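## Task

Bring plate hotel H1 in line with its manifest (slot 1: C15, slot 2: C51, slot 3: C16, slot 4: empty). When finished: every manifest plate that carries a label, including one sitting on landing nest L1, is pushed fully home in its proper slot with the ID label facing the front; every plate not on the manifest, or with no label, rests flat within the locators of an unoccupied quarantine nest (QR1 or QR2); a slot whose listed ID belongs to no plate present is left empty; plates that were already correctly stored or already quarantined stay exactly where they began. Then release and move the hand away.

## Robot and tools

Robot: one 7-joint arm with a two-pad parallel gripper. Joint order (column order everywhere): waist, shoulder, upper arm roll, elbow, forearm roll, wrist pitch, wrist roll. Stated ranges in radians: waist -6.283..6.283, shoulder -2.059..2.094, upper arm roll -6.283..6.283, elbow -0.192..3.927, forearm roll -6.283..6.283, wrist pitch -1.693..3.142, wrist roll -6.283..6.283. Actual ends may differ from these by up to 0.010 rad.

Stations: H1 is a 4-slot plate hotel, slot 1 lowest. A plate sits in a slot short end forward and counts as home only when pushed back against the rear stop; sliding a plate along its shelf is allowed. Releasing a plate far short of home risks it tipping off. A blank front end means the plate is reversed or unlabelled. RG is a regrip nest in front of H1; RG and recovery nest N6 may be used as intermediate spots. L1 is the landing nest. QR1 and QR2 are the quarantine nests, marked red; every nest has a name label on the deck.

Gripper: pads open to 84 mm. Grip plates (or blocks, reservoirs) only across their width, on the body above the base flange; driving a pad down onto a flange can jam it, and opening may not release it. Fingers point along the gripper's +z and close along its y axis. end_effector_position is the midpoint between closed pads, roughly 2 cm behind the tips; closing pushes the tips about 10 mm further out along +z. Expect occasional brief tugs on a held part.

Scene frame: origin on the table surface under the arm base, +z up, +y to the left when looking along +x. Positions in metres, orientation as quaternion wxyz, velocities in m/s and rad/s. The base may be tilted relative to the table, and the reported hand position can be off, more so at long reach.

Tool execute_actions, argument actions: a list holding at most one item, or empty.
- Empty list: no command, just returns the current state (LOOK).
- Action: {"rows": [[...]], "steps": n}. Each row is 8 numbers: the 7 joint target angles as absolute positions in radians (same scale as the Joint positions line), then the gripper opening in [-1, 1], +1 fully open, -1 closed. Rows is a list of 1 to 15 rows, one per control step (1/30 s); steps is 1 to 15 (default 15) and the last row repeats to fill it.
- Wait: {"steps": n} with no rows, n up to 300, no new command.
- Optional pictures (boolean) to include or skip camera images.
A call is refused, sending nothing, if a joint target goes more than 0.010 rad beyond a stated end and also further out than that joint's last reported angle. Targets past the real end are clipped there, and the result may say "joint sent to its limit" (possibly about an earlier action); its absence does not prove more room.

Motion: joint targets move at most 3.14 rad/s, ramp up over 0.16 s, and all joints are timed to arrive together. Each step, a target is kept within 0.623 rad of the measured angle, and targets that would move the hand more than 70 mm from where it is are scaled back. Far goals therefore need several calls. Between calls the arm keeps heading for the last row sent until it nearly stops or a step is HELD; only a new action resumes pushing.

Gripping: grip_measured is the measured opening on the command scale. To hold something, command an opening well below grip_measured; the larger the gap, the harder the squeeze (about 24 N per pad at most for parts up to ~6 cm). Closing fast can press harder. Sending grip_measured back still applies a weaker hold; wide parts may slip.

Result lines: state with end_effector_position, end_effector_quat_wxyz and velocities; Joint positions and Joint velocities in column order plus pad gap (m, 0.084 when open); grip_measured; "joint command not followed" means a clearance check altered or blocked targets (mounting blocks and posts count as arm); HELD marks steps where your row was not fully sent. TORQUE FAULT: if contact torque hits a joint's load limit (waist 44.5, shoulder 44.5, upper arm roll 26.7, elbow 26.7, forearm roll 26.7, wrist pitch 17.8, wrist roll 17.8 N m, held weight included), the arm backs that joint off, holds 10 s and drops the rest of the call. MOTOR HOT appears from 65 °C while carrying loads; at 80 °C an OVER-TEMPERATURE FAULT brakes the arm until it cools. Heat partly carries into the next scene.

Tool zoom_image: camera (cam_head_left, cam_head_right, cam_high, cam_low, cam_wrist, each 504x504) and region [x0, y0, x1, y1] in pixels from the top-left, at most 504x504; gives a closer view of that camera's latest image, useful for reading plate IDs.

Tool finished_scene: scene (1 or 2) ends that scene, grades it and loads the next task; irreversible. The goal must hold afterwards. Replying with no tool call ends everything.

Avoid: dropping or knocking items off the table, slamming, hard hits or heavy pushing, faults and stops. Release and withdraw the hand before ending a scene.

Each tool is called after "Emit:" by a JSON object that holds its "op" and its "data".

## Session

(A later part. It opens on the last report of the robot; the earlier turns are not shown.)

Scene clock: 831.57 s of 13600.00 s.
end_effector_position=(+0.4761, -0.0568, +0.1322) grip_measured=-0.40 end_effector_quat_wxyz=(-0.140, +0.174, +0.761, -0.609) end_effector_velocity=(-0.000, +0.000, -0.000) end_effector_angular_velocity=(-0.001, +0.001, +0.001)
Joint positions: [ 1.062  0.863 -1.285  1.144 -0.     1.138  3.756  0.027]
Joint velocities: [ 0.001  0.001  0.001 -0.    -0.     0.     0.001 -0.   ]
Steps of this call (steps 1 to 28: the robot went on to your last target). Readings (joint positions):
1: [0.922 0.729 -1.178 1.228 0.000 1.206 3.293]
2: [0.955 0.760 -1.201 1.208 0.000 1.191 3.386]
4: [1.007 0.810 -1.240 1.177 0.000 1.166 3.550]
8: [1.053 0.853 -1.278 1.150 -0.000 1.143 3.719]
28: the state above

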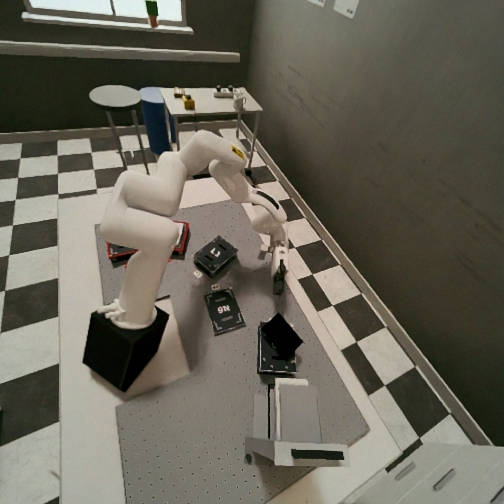

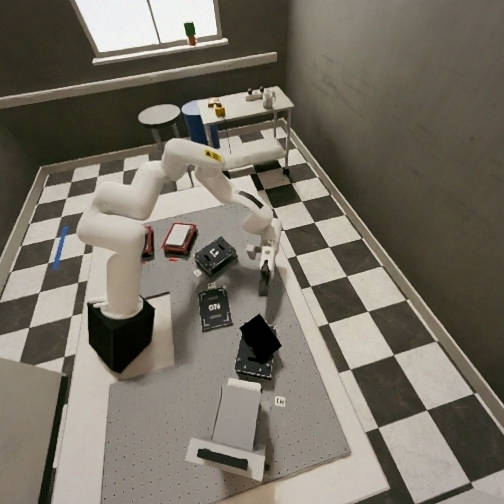

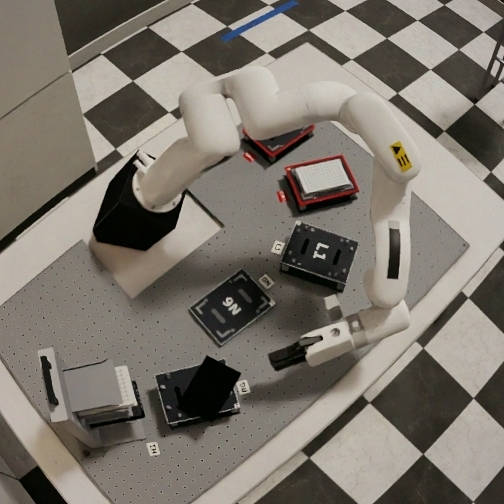

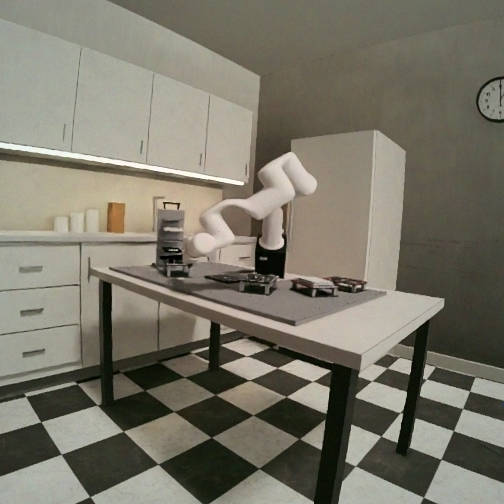

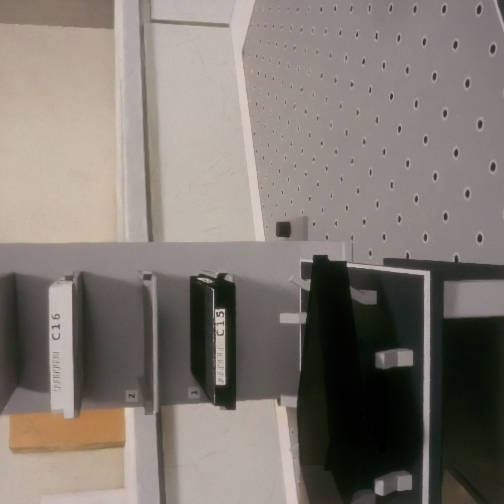

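Emit:
{"op": "execute_actions", "data": {"actions": [{"rows":[[1.0600,0.8637,-1.2780,1.1310,0,1.1230,3.759,-0.38],[1.0550,0.8646,-1.2750,1.1207,0,1.1090,3.761,-0.38],[1.0445,0.8670,-1.2682,1.1012,0,1.0810,3.761,-0.38],[1.0332,0.8698,-1.2608,1.0823,0,1.0530,3.761,-0.38],[1.0209,0.8728,-1.2530,1.0642,0,1.0250,3.761,-0.38],[1.0107,0.8755,-1.2465,1.0516,0,1.0041,3.761,-0.38],[1.0000,0.8783,-1.2398,1.0394,0,0.9832,3.761,-0.38],[0.9886,0.8814,-1.2326,1.0278,0,0.9623,3.761,-0.38],[0.9768,0.8847,-1.2251,1.0167,0,0.9414,3.761,-0.38],[0.9642,0.8883,-1.2172,1.0061,0,0.9205,3.761,-0.38],[0.9512,0.8920,-1.2090,0.9960,0,0.8997,3.761,-0.38],[0.9375,0.8960,-1.2004,0.9865,0,0.8788,3.761,-0.38],[0.9290,0.8985,-1.1950,0.9810,0,0.8663,3.761,-0.38],[0.9233,0.9001,-1.1914,0.9774,0,0.8580,3.761,-0.38]],"steps":15}], "pictures": false}}

Emit:
{"op": "execute_actions", "data": {"actions": [{"steps":15}]}}

Scene clock: 889.57 s of 13600.00 s.
end_effector_position=(+0.4382, -0.1306, +0.1125) grip_measured=-0.40 end_effector_quat_wxyz=(-0.140, +0.175, +0.760, -0.610) end_effector_velocity=(-0.086, -0.160, -0.034) end_effector_angular_velocity=(-0.013, +0.010, -0.023)
Joint positions: [ 0.95   0.893 -1.209  0.997 -0.     0.902  3.761  0.027]
Joint velocities: [-0.313  0.091  0.195 -0.249 -0.001 -0.481  0.    -0.   ]
Steps of this call (steps 1 to 15: the robot went on to your last target; steps 16 to 90: nothing new was sent; then 54.50 s passed at rest; steps 91 to 105: all 15 steps of this action). Readings (joint positions):
91: [1.062 0.863 -1.285 1.143 -0.000 1.137 3.756]
92: [1.062 0.863 -1.284 1.141 -0.000 1.134 3.757]
94: [1.058 0.864 -1.279 1.131 0.000 1.118 3.758]
98: [1.029 0.871 -1.258 1.079 0.000 1.046 3.760]
105: the state above

Scene clock: 890.07 s of 13600.00 s.
end_effector_position=(+0.4321, -0.1432, +0.1088) grip_measured=-0.40 end_effector_quat_wxyz=(-0.140, +0.174, +0.761, -0.609) end_effector_velocity=(-0.002, -0.002, +0.000) end_effector_angular_velocity=(-0.002, +0.002, -0.003)
Joint positions: [ 0.924  0.9   -1.192  0.978  0.     0.858  3.761  0.027]
Joint velocities: [-0.002  0.001  0.001 -0.003 -0.    -0.001  0.    -0.   ]
Steps of this call (steps 1 to 15: the robot went on to your last target). Readings (joint positions):
1: [0.940 0.895 -1.203 0.990 -0.000 0.888 3.761]
2: [0.934 0.897 -1.199 0.985 -0.000 0.878 3.761]
4: [0.927 0.899 -1.195 0.980 -0.000 0.867 3.761]
8: [0.925 0.900 -1.192 0.979 0.000 0.859 3.761]
15: the state above

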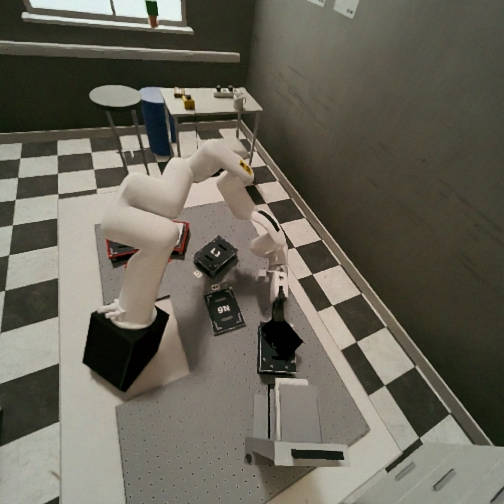

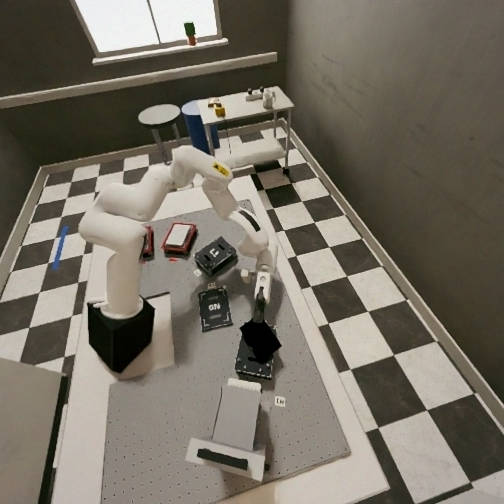

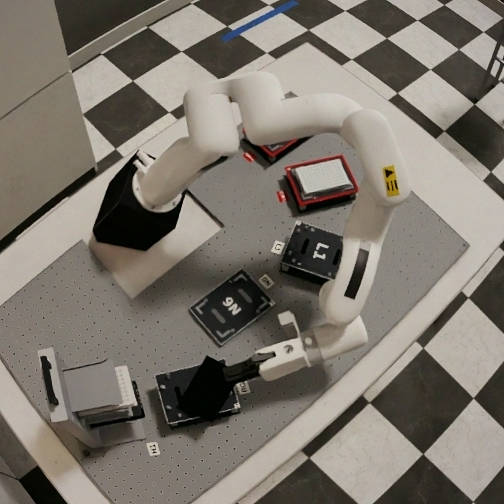

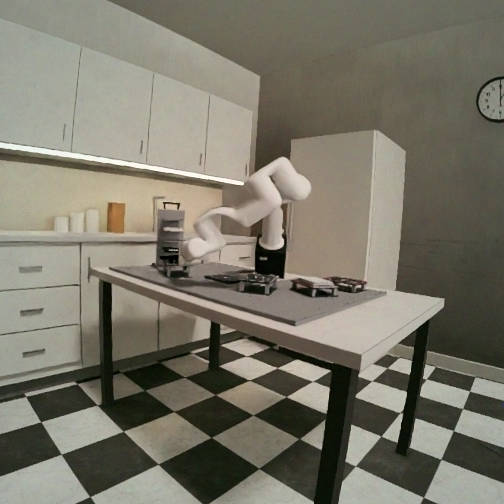

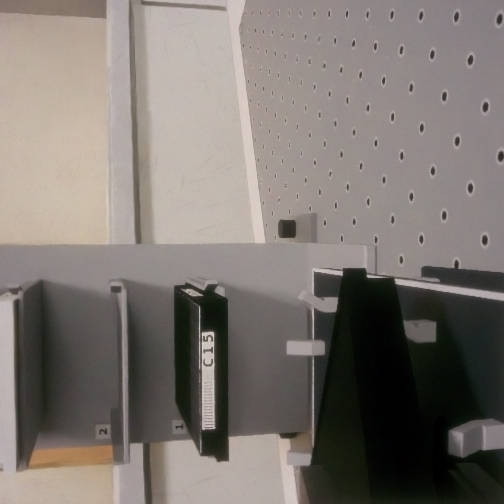

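Emit:
{"op": "execute_actions", "data": {"actions": [{"rows":[[0.9233,0.9001,-1.1914,0.9774,0,0.8580,3.761,-0.45],[0.9233,0.9001,-1.1914,0.9774,0,0.8580,3.761,-0.5],[0.9233,0.9001,-1.1914,0.9774,0,0.8580,3.761,-0.55],[0.9233,0.9001,-1.1914,0.9774,0,0.8580,3.761,-0.59],[0.9233,0.9001,-1.1914,0.9774,0,0.8580,3.761,-0.62],[0.9233,0.9001,-1.1914,0.9774,0,0.8580,3.761,-0.65],[0.9233,0.9001,-1.1914,0.9774,0,0.8580,3.761,-0.68],[0.9233,0.9001,-1.1914,0.9774,0,0.8580,3.761,-0.71],[0.9233,0.9001,-1.1914,0.9774,0,0.8580,3.761,-0.75],[0.9233,0.9001,-1.1914,0.9774,0,0.8580,3.761,-0.8],[0.9233,0.9001,-1.1914,0.9774,0,0.8580,3.761,-0.9],[0.9233,0.9001,-1.1914,0.9774,0,0.8580,3.761,-1]],"steps":15}], "pictures": false}}

Emit:
{"op": "execute_actions", "data": {"actions": [{"rows":[[0.9257,0.8994,-1.1947,0.9756,0,0.8582,3.7592,-1],[0.9305,0.8979,-1.2012,0.9721,0,0.8586,3.7557,-1],[0.9377,0.8956,-1.2110,0.9668,0,0.8593,3.7504,-1],[0.9472,0.8926,-1.2241,0.9597,0,0.8602,3.7434,-1],[0.9568,0.8896,-1.2372,0.9526,0,0.8610,3.7364,-1],[0.9664,0.8866,-1.2503,0.9455,0,0.8619,3.7293,-1],[0.9759,0.8837,-1.2633,0.9384,0,0.8627,3.7223,-1],[0.9855,0.8807,-1.2764,0.9313,0,0.8636,3.7152,-1],[0.9951,0.8777,-1.2895,0.9242,0,0.8645,3.7082,-1],[1.0046,0.8747,-1.3026,0.9171,0,0.8653,3.7012,-1],[1.0142,0.8717,-1.3157,0.9100,0,0.8662,3.6941,-1],[1.0190,0.8702,-1.3222,0.9064,0,0.8666,3.6906,-1]],"steps":15}]}}

Scene clock: 901.80 s of 13600.00 s.
end_effector_position=(+0.4319, -0.1434, +0.1088) grip_measured=-0.70 end_effector_quat_wxyz=(-0.140, +0.174, +0.761, -0.609) end_effector_velocity=(-0.000, -0.000, +0.000) end_effector_angular_velocity=(-0.000, -0.002, -0.002)
Joint positions: [ 0.923  0.9   -1.191  0.977  0.     0.858  3.761  0.013]
Joint velocities: [-0.001 -0.001 -0.001 -0.     0.001  0.     0.     0.   ]
Steps of this call (steps 1 to 15: the robot went on to your last target; steps 16 to 90: nothing new was sent; then 8.23 s passed at rest; steps 91 to 105: all 15 steps of this action). Readings (joint positions):
91: [0.923 0.900 -1.191 0.977 -0.000 0.858 3.761]
92: [0.923 0.900 -1.191 0.977 0.000 0.858 3.761]
94: [0.923 0.900 -1.191 0.977 -0.000 0.858 3.761]
98: [0.923 0.900 -1.191 0.977 0.000 0.858 3.761]
105: the state above

Scene clock: 902.30 s of 13600.00 s.
end_effector_position=(+0.4324, -0.1436, +0.1454) grip_measured=-0.70 end_effector_quat_wxyz=(-0.139, +0.175, +0.761, -0.610) end_effector_velocity=(-0.003, -0.001, +0.050) end_effector_angular_velocity=(+0.006, -0.005, -0.008)
Joint positions: [ 1.01   0.873 -1.31   0.913 -0.     0.866  3.698  0.013]
Joint velocities: [ 0.12  -0.039 -0.169 -0.09   0.     0.011 -0.09   0.   ]
Steps of this call (steps 1 to 15: all 15 steps of this action). Readings (joint positions):
1: [0.923 0.900 -1.191 0.977 0.000 0.858 3.761]
2: [0.924 0.900 -1.192 0.977 0.000 0.858 3.760]
4: [0.928 0.899 -1.198 0.974 0.000 0.858 3.757]
8: [0.953 0.891 -1.232 0.955 0.000 0.861 3.739]
15: the state above

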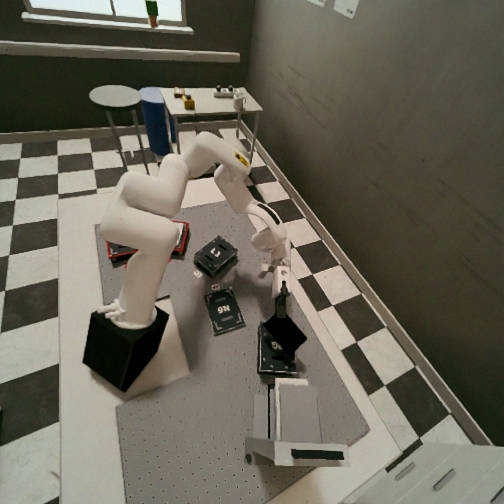

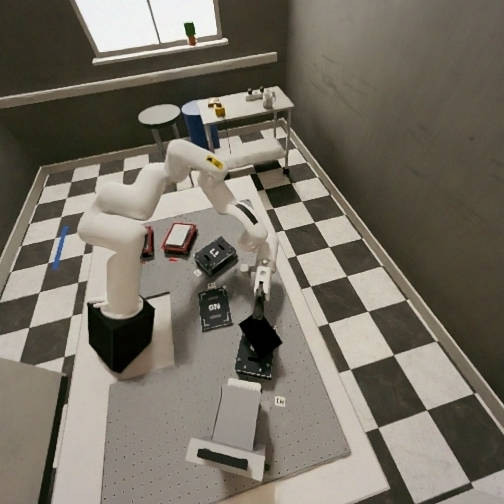

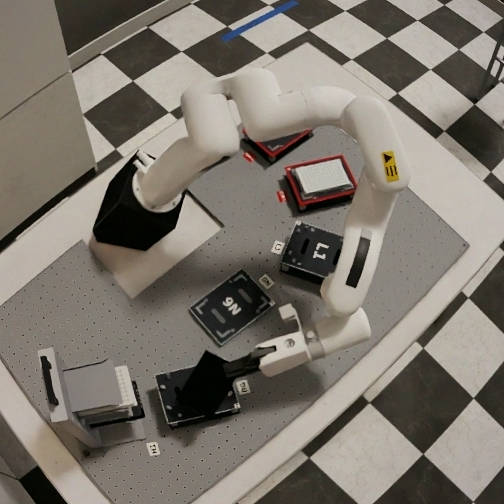

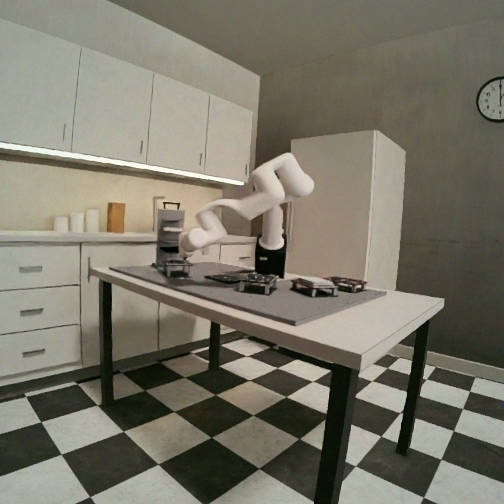

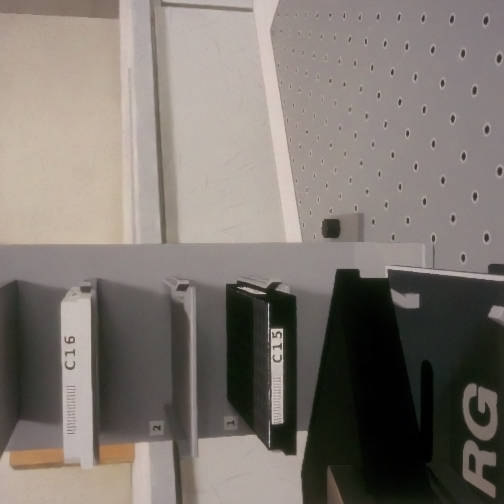

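Emit:
{"op": "execute_actions", "data": {"actions": [{"rows":[[1.0216,0.8763,-1.3313,0.9046,0,0.8691,3.683,-1],[1.0260,0.8864,-1.3464,0.9016,0,0.8734,3.670,-1],[1.0321,0.9007,-1.3675,0.8975,0,0.8793,3.652,-1],[1.0391,0.9169,-1.3917,0.8927,0,0.8860,3.631,-1],[1.0462,0.9331,-1.4158,0.8880,0,0.8928,3.610,-1],[1.0532,0.9494,-1.4400,0.8832,0,0.8995,3.58,-1],[1.0602,0.9656,-1.4641,0.8785,0,0.9063,3.54,-1],[1.0672,0.9819,-1.4883,0.8737,0,0.9130,3.49,-1],[1.0742,0.9981,-1.5125,0.8690,0,0.9198,3.43,-1],[1.0812,1.0143,-1.5366,0.8642,0,0.9265,3.36,-1],[1.0882,1.0306,-1.5608,0.8595,0,0.9333,3.28,-1],[1.0952,1.0468,-1.5849,0.8547,0,0.9400,3.20,-1],[1.1005,1.0590,-1.6031,0.8512,0,0.9451,3.12,-1],[1.1040,1.0671,-1.6151,0.8488,0,0.9485,3.04,-1],[1.1066,1.0732,-1.6242,0.8470,0,0.9510,2.96,-1]],"steps":15}], "pictures": false}}

Emit:
{"op": "execute_actions", "data": {"actions": [{"rows":[[1.1066,1.0732,-1.6242,0.8470,0,0.9510,2.87,-1],[1.1066,1.0732,-1.6242,0.8470,0,0.9510,2.78,-1],[1.1066,1.0732,-1.6242,0.8470,0,0.9510,2.69,-1],[1.1066,1.0732,-1.6242,0.8470,0,0.9510,2.60,-1],[1.1066,1.0732,-1.6242,0.8470,0,0.9510,2.51,-1],[1.1066,1.0732,-1.6242,0.8470,0,0.9510,2.42,-1],[1.1066,1.0732,-1.6242,0.8470,0,0.9510,2.33,-1],[1.1066,1.0732,-1.6242,0.8470,0,0.9510,2.24,-1],[1.1066,1.0732,-1.6242,0.8470,0,0.9510,2.15,-1],[1.1066,1.0732,-1.6242,0.8470,0,0.9510,2.06,-1],[1.1066,1.0732,-1.6242,0.8470,0,0.9510,1.97,-1],[1.1066,1.0732,-1.6242,0.8470,0,0.9510,1.88,-1],[1.1066,1.0732,-1.6242,0.8470,0,0.9510,1.79,-1],[1.1066,1.0732,-1.6242,0.8470,0,0.9510,1.70,-1],[1.1066,1.0732,-1.6242,0.8470,0,0.9510,1.61,-1]],"steps":15}], "pictures": false}}

Emit:
{"op": "execute_actions", "data": {"actions": [{"rows":[[1.1066,1.0732,-1.6242,0.8470,0,0.9510,1.52,-1],[1.1066,1.0732,-1.6242,0.8470,0,0.9510,1.43,-1],[1.1066,1.0732,-1.6242,0.8470,0,0.9510,1.34,-1],[1.1066,1.0732,-1.6242,0.8470,0,0.9510,1.25,-1],[1.1066,1.0732,-1.6242,0.8470,0,0.9510,1.16,-1],[1.1066,1.0732,-1.6242,0.8470,0,0.9510,1.07,-1],[1.1066,1.0732,-1.6242,0.8470,0,0.9510,0.98,-1],[1.1066,1.0732,-1.6242,0.8470,0,0.9510,0.89,-1],[1.1066,1.0732,-1.6242,0.8470,0,0.9510,0.80,-1],[1.1066,1.0732,-1.6242,0.8470,0,0.9510,0.71,-1],[1.1066,1.0732,-1.6242,0.8470,0,0.9510,0.62,-1],[1.1066,1.0732,-1.6242,0.8470,0,0.9510,0.54,-1],[1.1066,1.0732,-1.6242,0.8470,0,0.9510,0.47,-1],[1.1066,1.0732,-1.6242,0.8470,0,0.9510,0.41,-1],[1.1066,1.0732,-1.6242,0.8470,0,0.9510,0.36,-1]],"steps":15}], "pictures": false}}

Emit:
{"op": "execute_actions", "data": {"actions": [{"rows":[[1.1000,1.0726,-1.6220,0.8400,0,0.9380,0.32,-1],[1.0933,1.0720,-1.6202,0.8325,0,0.9247,0.295,-1],[1.0791,1.0710,-1.6159,0.8183,0,0.8984,0.285,-1],[1.0642,1.0703,-1.6113,0.8051,0,0.8722,0.283,-1],[1.0482,1.0698,-1.6033,0.7935,0,0.8460,0.283,-1],[1.0307,1.0695,-1.5949,0.7827,0,0.8199,0.283,-1],[1.0125,1.0694,-1.5862,0.7726,0,0.7938,0.283,-1],[0.9935,1.0696,-1.5771,0.7633,0,0.7678,0.283,-1]],"steps":15}]}}

Scene clock: 927.73 s of 13600.00 s.
end_effector_position=(+0.4377, -0.1702, +0.2479) grip_measured=-0.70 end_effector_quat_wxyz=(-0.218, +0.093, +0.719, -0.653) end_effector_velocity=(+0.017, -0.023, +0.263) end_effector_angular_velocity=(+0.254, +1.398, +0.068)
Joint positions: [ 1.083  1.018 -1.543  0.863 -0.     0.928  3.312  0.013]
Joint velocities: [ 0.166  0.383 -0.574 -0.111 -0.     0.158 -1.882 -0.   ]
Steps of this call (steps 1 to 30: the robot went on to your last target; steps 31 to 90: nothing new was sent; then 21.93 s passed at rest; steps 91 to 105: all 15 steps of this action). Readings (joint positions):
91: [1.019 0.870 -1.322 0.906 0.000 0.867 3.690]
92: [1.020 0.872 -1.324 0.906 0.000 0.867 3.689]
94: [1.024 0.880 -1.336 0.904 0.000 0.871 3.677]
98: [1.042 0.923 -1.401 0.891 0.000 0.889 3.617]
105: the state above

Scene clock: 928.23 s of 13600.00 s.
end_effector_position=(+0.4396, -0.1710, +0.2846) grip_measured=-0.70 end_effector_quat_wxyz=(+0.551, +0.303, -0.639, +0.443) end_effector_velocity=(+0.000, -0.000, +0.003) end_effector_angular_velocity=(+1.152, +2.386, +0.001)
Joint positions: [ 1.106  1.073 -1.623  0.847  0.     0.951  2.095  0.013]
Joint velocities: [ 0.001  0.002 -0.006 -0.001 -0.     0.001 -2.655 -0.   ]
Steps of this call (steps 1 to 15: all 15 steps of this action). Readings (joint positions):
1: [1.088 1.031 -1.561 0.859 -0.000 0.933 3.247]
2: [1.093 1.041 -1.577 0.856 -0.000 0.938 3.178]
4: [1.099 1.057 -1.601 0.852 -0.000 0.944 3.031]
8: [1.105 1.070 -1.619 0.848 0.000 0.950 2.706]
15: the state above

Scene clock: 928.73 s of 13600.00 s.
end_effector_position=(+0.4397, -0.1710, +0.2850) grip_measured=-0.70 end_effector_quat_wxyz=(+0.707, +0.634, -0.312, +0.005) end_effector_velocity=(-0.000, -0.000, +0.000) end_effector_angular_velocity=(+1.106, +2.287, +0.000)
Joint positions: [ 1.107  1.073 -1.624  0.847  0.     0.951  0.755  0.013]
Joint velocities: [ 0.    0.    0.   -0.   -0.   -0.   -2.54 -0.  ]
Steps of this call (steps 1 to 15: all 15 steps of this action). Readings (joint positions):
1: [1.107 1.073 -1.624 0.847 0.000 0.951 2.006]
2: [1.107 1.073 -1.624 0.847 0.000 0.951 1.917]
4: [1.107 1.073 -1.624 0.847 0.000 0.951 1.738]
8: [1.107 1.073 -1.624 0.847 0.000 0.951 1.379]
15: the state above

Scene clock: 929.23 s of 13600.00 s.
end_effector_position=(+0.4135, -0.2241, +0.2883) grip_measured=-0.70 end_effector_quat_wxyz=(+0.689, +0.689, -0.160, -0.158) end_effector_velocity=(+0.016, -0.009, -0.013) end_effector_angular_velocity=(+0.034, +0.025, +0.070)
Joint positions: [ 0.996  1.07  -1.579  0.765 -0.     0.774  0.285  0.013]
Joint velocities: [-0.026  0.     0.029  0.003  0.    -0.092 -0.021 -0.   ]
Steps of this call (steps 1 to 15: all 15 steps of this action). Readings (joint positions):
1: [1.107 1.073 -1.624 0.847 0.000 0.951 0.672]
2: [1.107 1.073 -1.624 0.847 0.000 0.951 0.593]
4: [1.105 1.073 -1.623 0.845 0.000 0.946 0.456]
8: [1.061 1.071 -1.607 0.807 0.000 0.868 0.316]
15: the state above

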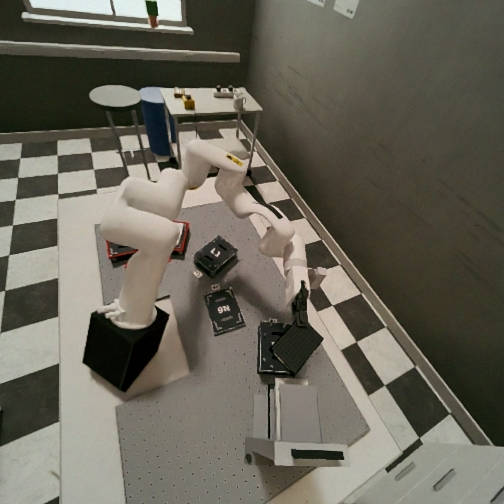

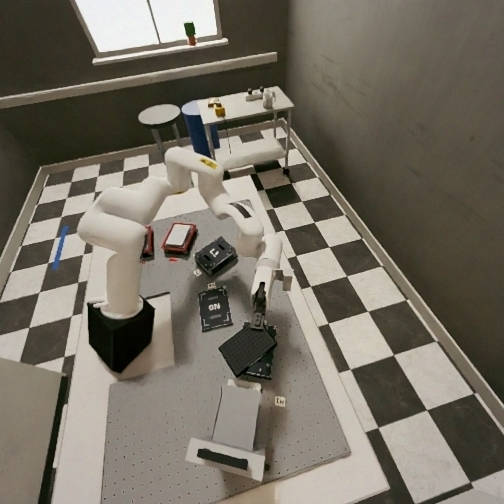

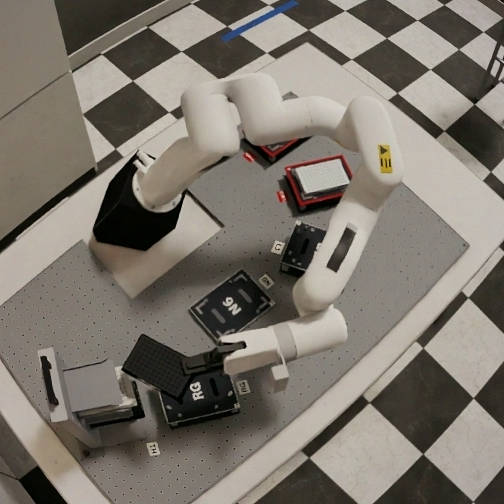

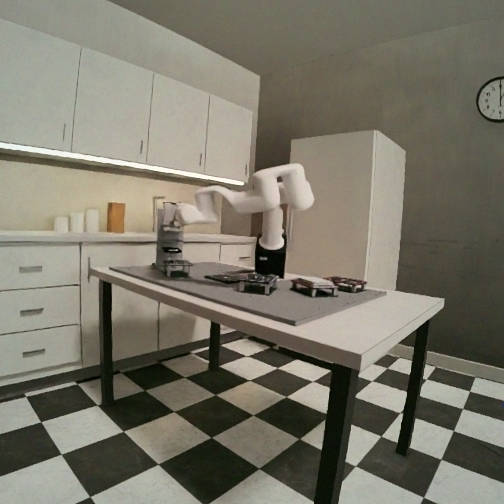

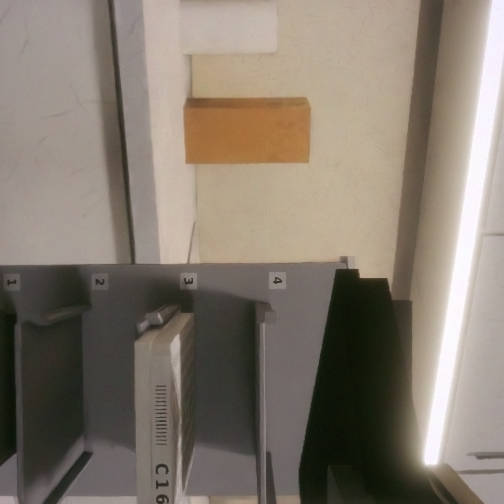

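Emit:
{"op": "execute_actions", "data": {"actions": [{"rows":[[0.9830,1.0698,-1.5710,0.7596,0,0.7548,0.284,-1],[0.9726,1.0700,-1.5647,0.7557,0,0.7418,0.2855,-1],[0.9508,1.0706,-1.5519,0.7488,0,0.7159,0.288,-1],[0.9283,1.0715,-1.5388,0.7426,0,0.6900,0.2901,-1],[0.9062,1.0726,-1.5283,0.7363,0,0.6642,0.2901,-1],[0.8833,1.0739,-1.5175,0.7307,0,0.6384,0.2901,-1],[0.8597,1.0754,-1.5063,0.7259,0,0.6127,0.2901,-1],[0.8353,1.0772,-1.4948,0.7219,0,0.5870,0.2901,-1],[0.8101,1.0792,-1.4829,0.7186,0,0.5614,0.2901,-1],[0.7841,1.0814,-1.4706,0.7161,0,0.5358,0.2901,-1],[0.7574,1.0839,-1.4580,0.7143,0,0.5103,0.2901,-1],[0.7299,1.0866,-1.4451,0.7132,0,0.4848,0.2901,-1],[0.7016,1.0895,-1.4318,0.7129,0,0.4594,0.2901,-1],[0.6870,1.0910,-1.4250,0.7131,0,0.4467,0.2901,-1],[0.6725,1.0926,-1.4181,0.7134,0,0.4340,0.2901,-1]],"steps":15}], "pictures": false}}

Emit:
{"op": "execute_actions", "data": {"actions": [{"steps":15}]}}

Emit:
{"op": "zoom_image", "data": {"camera": "cam_wrist", "region": [240, 240, 420, 504]}}

Scene clock: 938.77 s of 13600.00 s.
end_effector_position=(+0.3764, -0.3026, +0.2856) grip_measured=-0.70 end_effector_quat_wxyz=(+0.690, +0.688, -0.158, -0.158) end_effector_velocity=(-0.110, -0.212, +0.002) end_effector_angular_velocity=(-0.002, -0.002, -0.020)
Joint positions: [ 0.755  1.085 -1.457  0.716 -0.     0.512  0.29   0.013]
Joint velocities: [-0.738  0.069  0.344 -0.046 -0.    -0.682  0.001 -0.   ]
Steps of this call (steps 1 to 15: the robot went on to your last target; steps 16 to 90: nothing new was sent; then 6.03 s passed at rest; steps 91 to 105: all 15 steps of this action). Readings (joint positions):
91: [0.993 1.070 -1.577 0.763 -0.000 0.767 0.283]
92: [0.992 1.070 -1.576 0.763 0.000 0.765 0.283]
94: [0.981 1.070 -1.569 0.760 0.000 0.750 0.285]
98: [0.920 1.072 -1.536 0.741 -0.000 0.680 0.289]
105: the state above

Scene clock: 939.27 s of 13600.00 s.
end_effector_position=(+0.3652, -0.3256, +0.2848) grip_measured=-0.70 end_effector_quat_wxyz=(+0.689, +0.689, -0.158, -0.158) end_effector_velocity=(-0.003, -0.002, +0.001) end_effector_angular_velocity=(-0.002, -0.001, -0.005)
Joint positions: [ 0.673  1.092 -1.418  0.714  0.     0.434  0.29   0.013]
Joint velocities: [-0.005  0.     0.001 -0.002 -0.    -0.001  0.    -0.   ]
Steps of this call (steps 1 to 15: the robot went on to your last target). Readings (joint positions):
1: [0.732 1.087 -1.446 0.715 -0.000 0.490 0.290]
2: [0.712 1.089 -1.437 0.714 -0.000 0.473 0.290]
4: [0.687 1.091 -1.426 0.712 -0.000 0.451 0.290]
8: [0.676 1.092 -1.420 0.714 -0.000 0.437 0.290]
15: the state above

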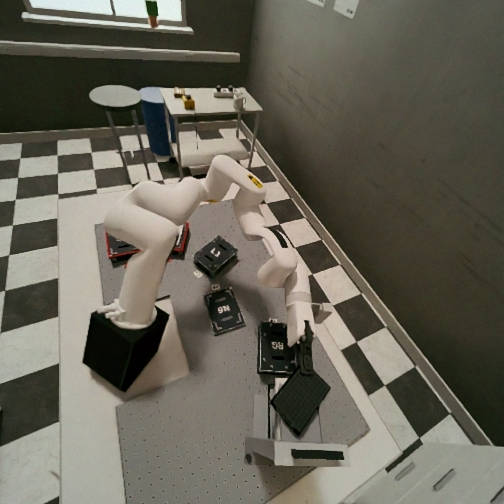

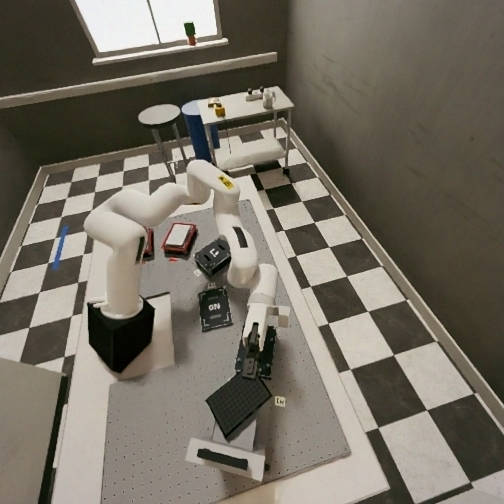

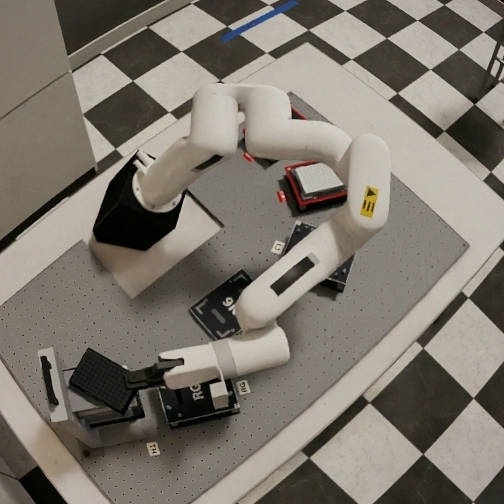

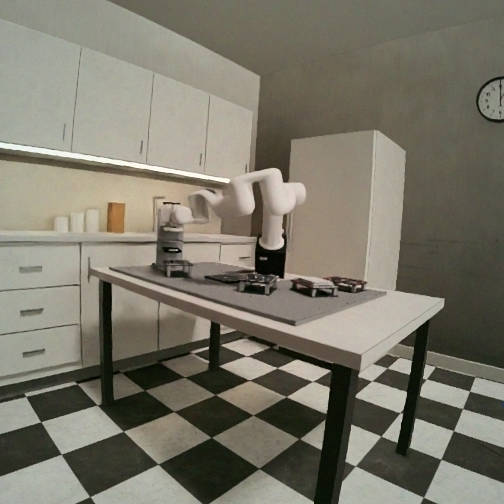

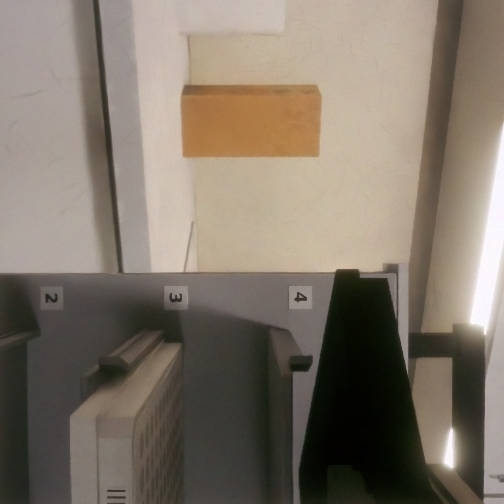

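Region (240, 240, 420, 504) of cam_wrist's 504x504 image, scaled by 1.909, with more detail than that image has; it fills the left 344 columns of this view, and the rest is white.

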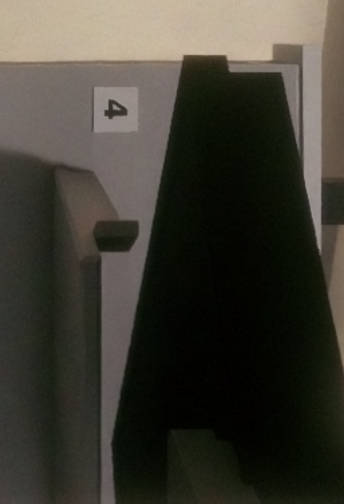

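Emit:
{"op": "execute_actions", "data": {"actions": [{"rows":[[0.6716,1.0933,-1.4153,0.7144,0,0.4340,0.2924,-1],[0.6707,1.0940,-1.4125,0.7153,0,0.4340,0.2947,-1],[0.6698,1.0947,-1.4097,0.7163,0,0.4340,0.2969,-1],[0.6689,1.0954,-1.4069,0.7173,0,0.4340,0.2992,-1],[0.6684,1.0958,-1.4055,0.7178,0,0.4340,0.3003,-1],[0.6680,1.0961,-1.4041,0.7182,0,0.4340,0.3015,-1],[0.6675,1.0965,-1.4027,0.7187,0,0.4340,0.3026,-1]],"steps":15}]}}

Emit:
{"op": "zoom_image", "data": {"camera": "cam_wrist", "region": [240, 240, 420, 504]}}

Scene clock: 949.23 s of 13600.00 s.
end_effector_position=(+0.3643, -0.3262, +0.2792) grip_measured=-0.70 end_effector_quat_wxyz=(+0.689, +0.690, -0.158, -0.158) end_effector_velocity=(+0.000, -0.000, -0.001) end_effector_angular_velocity=(+0.001, -0.001, -0.000)
Joint positions: [ 0.668  1.097 -1.403  0.719 -0.     0.434  0.302  0.013]
Joint velocities: [-0.001 -0.     0.003  0.002  0.     0.     0.002  0.   ]
Steps of this call (steps 1 to 15: the robot went on to your last target; steps 16 to 90: nothing new was sent; then 6.47 s passed at rest; steps 91 to 105: all 15 steps of this action). Readings (joint positions):
91: [0.672 1.093 -1.418 0.713 0.000 0.434 0.290]
92: [0.672 1.093 -1.418 0.714 0.000 0.434 0.291]
94: [0.671 1.093 -1.415 0.715 0.000 0.434 0.293]
98: [0.669 1.095 -1.407 0.717 -0.000 0.434 0.299]
105: the state above

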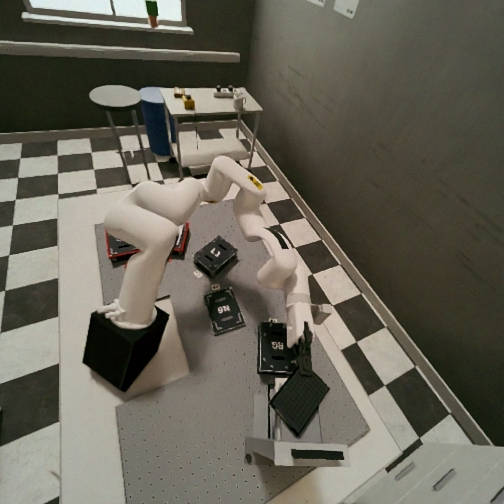

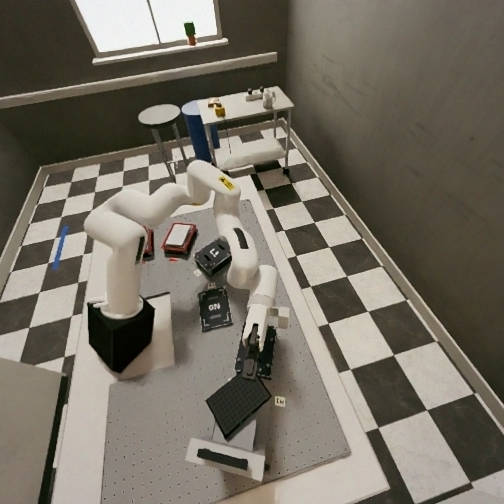

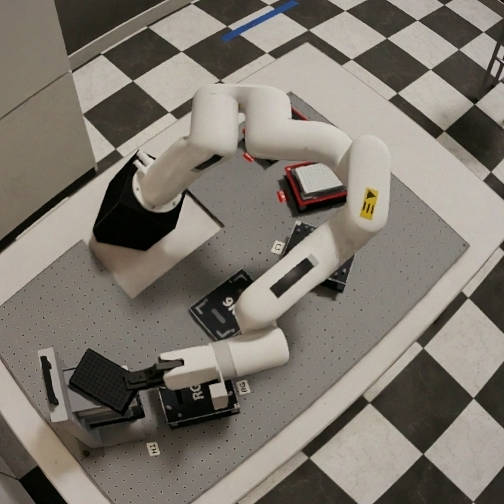

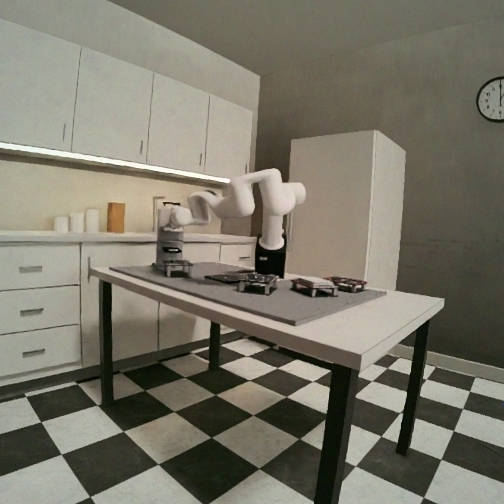

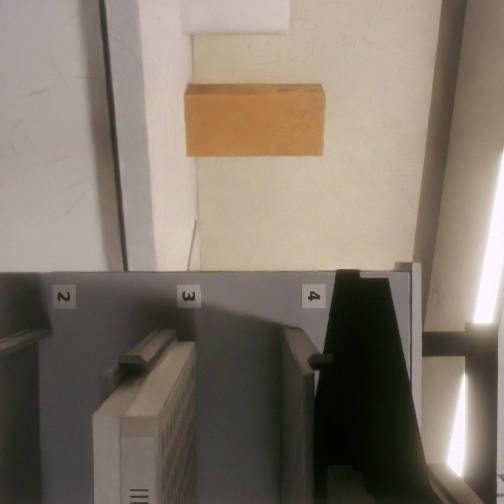

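Region (240, 240, 420, 504) of cam_wrist's 504x504 image, scaled by 1.909, with more detail than that image has; it fills the left 344 columns of this view, and the rest is white.

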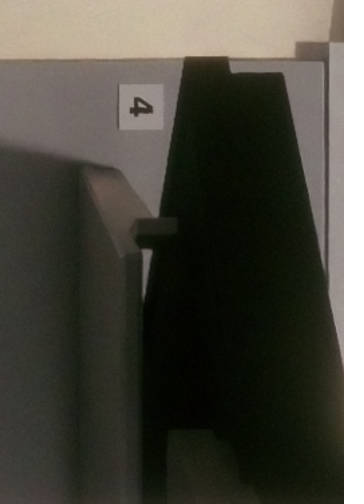

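Emit:
{"op": "execute_actions", "data": {"actions": [{"rows":[[0.6675,1.0965,-1.4027,0.7187,0,0.4340,0.3026,-0.8],[0.6675,1.0965,-1.4027,0.7187,0,0.4340,0.3026,-0.72],[0.6675,1.0965,-1.4027,0.7187,0,0.4340,0.3026,-0.68],[0.6675,1.0965,-1.4027,0.7187,0,0.4340,0.3026,-0.65],[0.6675,1.0965,-1.4027,0.7187,0,0.4340,0.3026,-0.62],[0.6675,1.0965,-1.4027,0.7187,0,0.4340,0.3026,-0.59],[0.6671,1.0968,-1.4013,0.7192,0,0.4340,0.3037,-0.56],[0.6671,1.0968,-1.4013,0.7192,0,0.4340,0.3037,-0.53],[0.6666,1.0972,-1.3999,0.7197,0,0.4340,0.3049,-0.5],[0.6666,1.0972,-1.3999,0.7197,0,0.4340,0.3049,-0.46],[0.6662,1.0975,-1.3985,0.7202,0,0.4340,0.3060,-0.42],[0.6657,1.0979,-1.3971,0.7207,0,0.4340,0.3072,-0.38],[0.6657,1.0979,-1.3971,0.7207,0,0.4340,0.3072,-0.34]],"steps":15}]}}

Scene clock: 960.30 s of 13600.00 s.
end_effector_position=(+0.3641, -0.3263, +0.2771) grip_measured=-0.37 end_effector_quat_wxyz=(+0.689, +0.690, -0.157, -0.158) end_effector_velocity=(-0.000, -0.000, -0.006) end_effector_angular_velocity=(+0.003, +0.003, +0.002)
Joint positions: [ 0.666  1.098 -1.398  0.72   0.     0.434  0.306  0.028]
Joint velocities: [-0.004  0.004  0.015  0.005 -0.001 -0.001  0.011  0.014]
Steps of this call (steps 1 to 15: the robot went on to your last target; steps 16 to 90: nothing new was sent; then 7.57 s passed at rest; steps 91 to 105: all 15 steps of this action). Readings (joint positions):
91: [0.667 1.096 -1.403 0.719 0.000 0.434 0.303]
92: [0.667 1.097 -1.403 0.719 0.000 0.434 0.303]
94: [0.668 1.096 -1.403 0.719 0.000 0.434 0.303]
98: [0.667 1.096 -1.402 0.719 0.000 0.434 0.303]
105: the state above

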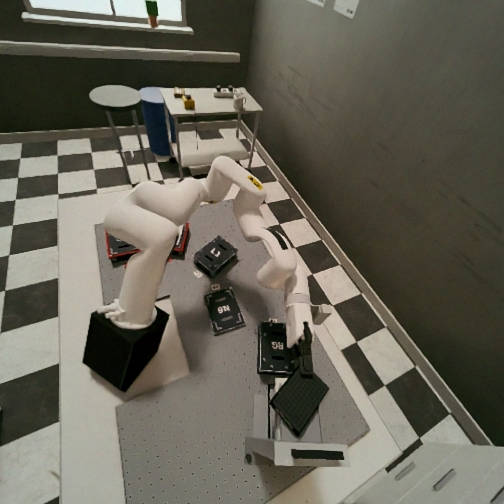

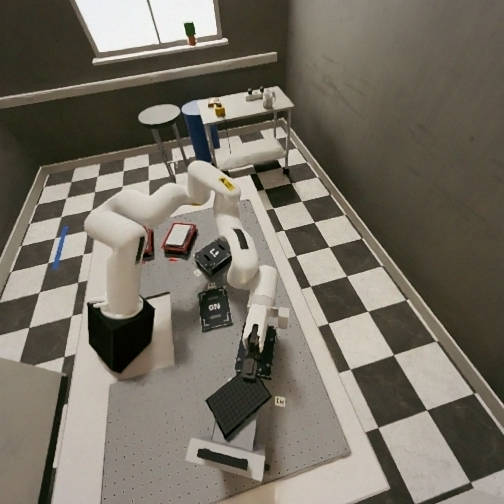

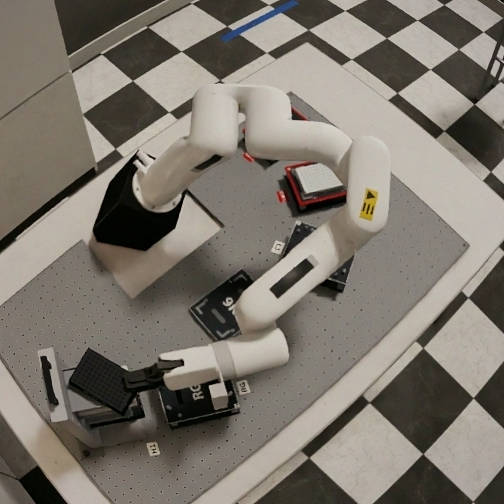

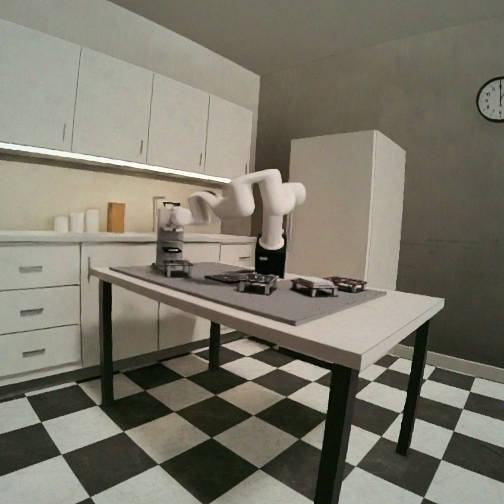

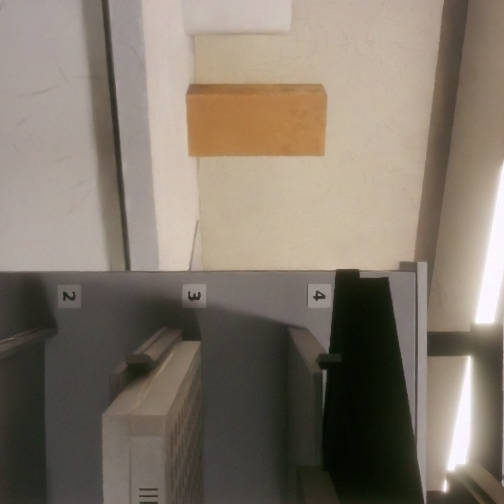

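Emit:
{"op": "execute_actions", "data": {"actions": [{"rows":[[0.6730,1.0971,-1.4005,0.7205,0,0.4404,0.3072,-0.34],[0.6802,1.0963,-1.4040,0.7204,0,0.4467,0.3072,-0.34],[0.6946,1.0943,-1.4106,0.7202,0,0.4594,0.3072,-0.34],[0.7227,1.0909,-1.4237,0.7205,0,0.4848,0.3072,-0.34],[0.7500,1.0877,-1.4364,0.7216,0,0.5102,0.3072,-0.34],[0.7765,1.0847,-1.4488,0.7234,0,0.5356,0.3072,-0.34],[0.8022,1.0819,-1.4609,0.7258,0,0.5610,0.3072,-0.34],[0.8272,1.0794,-1.4726,0.7291,0,0.5866,0.3072,-0.34],[0.8530,1.0770,-1.4880,0.7320,0,0.6122,0.3072,-0.34],[0.8790,1.0740,-1.5050,0.7350,0,0.6380,0.31,-0.34],[0.9000,1.0680,-1.5220,0.7400,0,0.6640,0.32,-0.34],[0.9150,1.0550,-1.5380,0.7480,0,0.6880,0.33,-0.34],[0.9150,1.0300,-1.5480,0.7600,0,0.7060,0.345,-0.34],[0.9120,0.9900,-1.5580,0.7770,0,0.7230,0.37,-0.34],[0.9020,0.9380,-1.5700,0.7980,0,0.7420,0.41,-0.34]],"steps":15}], "pictures": false}}

Emit:
{"op": "execute_actions", "data": {"actions": [{"rows":[[0.890,0.878,-1.583,0.823,0,0.766,0.46,-0.34],[0.878,0.815,-1.598,0.849,0,0.791,0.51,-0.34],[0.865,0.752,-1.612,0.876,0,0.815,0.56,-0.34],[0.853,0.689,-1.627,0.902,0,0.840,0.613,-0.34],[0.840,0.626,-1.641,0.928,0,0.865,0.665,-0.34],[0.828,0.563,-1.655,0.954,0,0.889,0.717,-0.34],[0.816,0.500,-1.670,0.981,0,0.914,0.769,-0.34],[0.803,0.437,-1.684,1.007,0,0.939,0.821,-0.34],[0.791,0.374,-1.699,1.033,0,0.964,0.873,-0.34],[0.778,0.311,-1.713,1.059,0,0.988,0.925,-0.34],[0.766,0.248,-1.728,1.086,0,1.013,0.977,-0.34],[0.754,0.185,-1.742,1.112,0,1.038,1.029,-0.34],[0.741,0.122,-1.757,1.138,0,1.062,1.081,-0.34],[0.729,0.059,-1.771,1.164,0,1.087,1.133,-0.34],[0.716,-0.004,-1.786,1.191,0,1.112,1.185,-0.34]],"steps":15}], "pictures": false}}

Emit:
{"op": "execute_actions", "data": {"actions": [{"rows":[[0.704,-0.067,-1.800,1.217,0,1.136,1.237,-0.34],[0.691,-0.130,-1.814,1.243,0,1.161,1.289,-0.34],[0.679,-0.193,-1.829,1.269,0,1.186,1.341,-0.34],[0.667,-0.256,-1.843,1.295,0,1.211,1.393,-0.2],[0.654,-0.319,-1.858,1.322,0,1.235,1.445,0],[0.642,-0.382,-1.872,1.348,0,1.260,1.497,0.2],[0.631,-0.438,-1.885,1.371,0,1.282,1.543,0.4],[0.621,-0.486,-1.896,1.391,0,1.301,1.583,0.6],[0.613,-0.526,-1.905,1.408,0,1.316,1.616,0.8],[0.607,-0.558,-1.913,1.421,0,1.329,1.642,1],[0.602,-0.582,-1.918,1.431,0,1.338,1.662,1],[0.5993,-0.5968,-1.9215,1.4374,0,1.3442,1.6745,1]],"steps":15}], "pictures": false}}

Emit:
{"op": "execute_actions", "data": {"actions": [{"steps":22}]}}

Scene clock: 1004.90 s of 13600.00 s.
end_effector_position=(+0.4002, -0.2590, +0.2807) grip_measured=-0.36 end_effector_quat_wxyz=(+0.685, +0.692, -0.176, -0.144) end_effector_velocity=(+0.111, +0.151, +0.011) end_effector_angular_velocity=(+0.138, -0.754, -0.185)
Joint positions: [ 0.888  1.052 -1.519  0.748 -0.     0.66   0.33   0.029]
Joint velocities: [ 0.347 -0.523 -0.38   0.268 -0.     0.632  0.369 -0.   ]
Steps of this call (steps 1 to 15: the robot went on to your last target; steps 16 to 90: nothing new was sent; then 41.10 s passed at rest; steps 91 to 105: all 15 steps of this action). Readings (joint positions):
91: [0.666 1.098 -1.397 0.721 -0.000 0.434 0.307]
92: [0.667 1.098 -1.398 0.720 -0.000 0.436 0.307]
94: [0.675 1.097 -1.402 0.720 -0.000 0.444 0.307]
98: [0.735 1.090 -1.430 0.721 0.000 0.499 0.307]
105: the state above

Scene clock: 1005.40 s of 13600.00 s.
end_effector_position=(+0.4454, -0.2646, +0.3384) grip_measured=-0.36 end_effector_quat_wxyz=(+0.412, +0.632, -0.655, +0.042) end_effector_velocity=(-0.022, -0.150, +0.261) end_effector_angular_velocity=(+0.299, -2.275, -1.843)
Joint positions: [ 0.776  0.299 -1.717  1.065  0.     0.992  0.934  0.028]
Joint velocities: [-0.359 -1.803 -0.428  0.748  0.     0.703  1.478 -0.   ]
Steps of this call (steps 1 to 15: all 15 steps of this action). Readings (joint positions):
1: [0.896 1.031 -1.531 0.759 -0.000 0.681 0.345]
2: [0.900 1.003 -1.543 0.771 -0.000 0.700 0.366]
4: [0.895 0.927 -1.565 0.803 -0.000 0.739 0.424]
8: [0.858 0.721 -1.618 0.889 0.000 0.826 0.588]
15: the state above

Scene clock: 1005.90 s of 13600.00 s.
end_effector_position=(+0.3607, -0.3542, +0.4319) grip_measured=+0.99 end_effector_quat_wxyz=(-0.068, -0.260, +0.963, -0.030) end_effector_velocity=(-0.266, -0.171, +0.087) end_effector_angular_velocity=(+0.598, -1.055, -1.626)
Joint positions: [ 0.629 -0.442 -1.886  1.372 -0.     1.283  1.546  0.084]
Joint velocities: [-0.244 -1.248 -0.285  0.519 -0.     0.487  1.026  0.008]
Steps of this call (steps 1 to 15: all 15 steps of this action). Readings (joint positions):
1: [0.764 0.240 -1.731 1.090 0.000 1.015 0.983]
2: [0.752 0.182 -1.744 1.113 0.000 1.038 1.030]
4: [0.730 0.073 -1.770 1.158 -0.000 1.081 1.120]
8: [0.691 -0.129 -1.815 1.242 -0.000 1.160 1.287]
15: the state above

Scene clock: 1006.63 s of 13600.00 s.
end_effector_position=(+0.3258, -0.3746, +0.4394) grip_measured=+1.00 end_effector_quat_wxyz=(-0.000, -0.162, +0.987, +0.000) end_effector_velocity=(-0.001, -0.001, +0.000) end_effector_angular_velocity=(+0.000, -0.003, -0.004)
Joint positions: [ 0.6   -0.596 -1.921  1.437  0.     1.344  1.674  0.084]
Joint velocities: [-0.001 -0.003 -0.002  0.001  0.    -0.001  0.001 -0.   ]
Steps of this call (steps 1 to 22: the robot went on to your last target). Readings (joint positions):
1: [0.621 -0.482 -1.896 1.389 -0.000 1.299 1.579]
2: [0.614 -0.518 -1.905 1.404 -0.000 1.313 1.608]
4: [0.602 -0.566 -1.921 1.423 -0.000 1.331 1.646]
8: [0.601 -0.590 -1.919 1.434 0.000 1.342 1.669]
22: the state above

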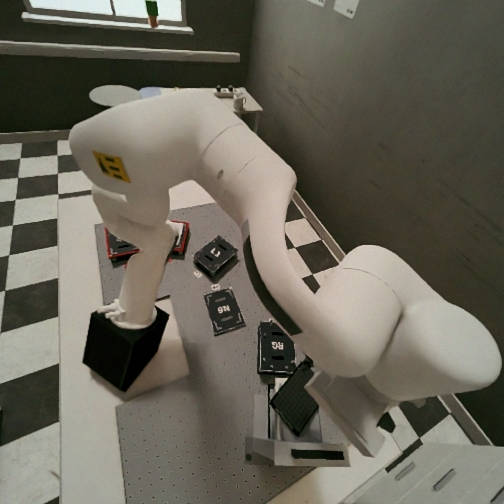

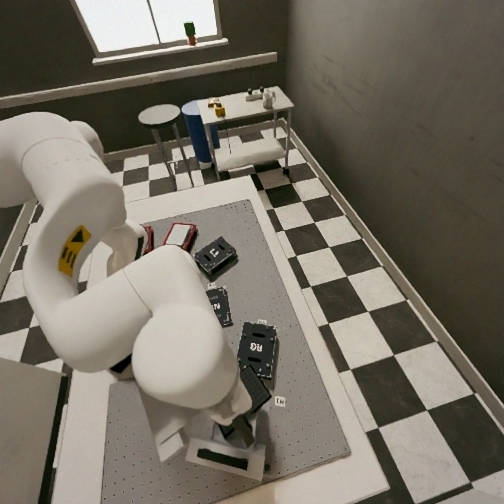

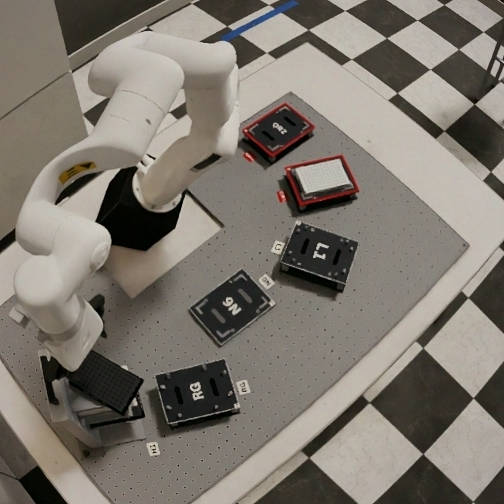

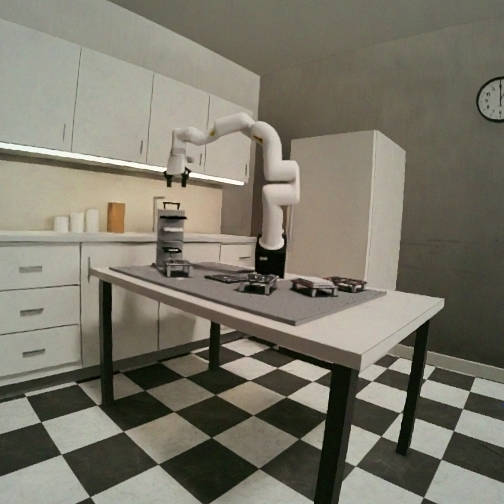

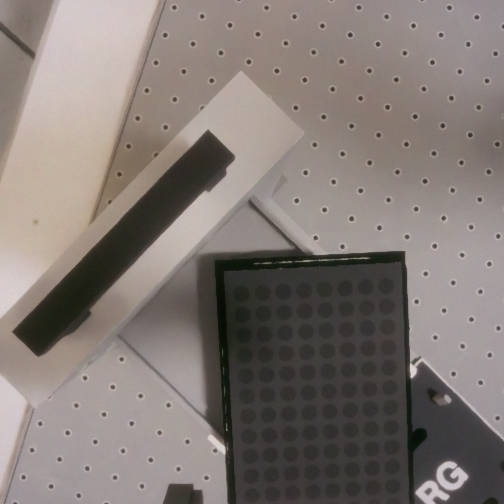

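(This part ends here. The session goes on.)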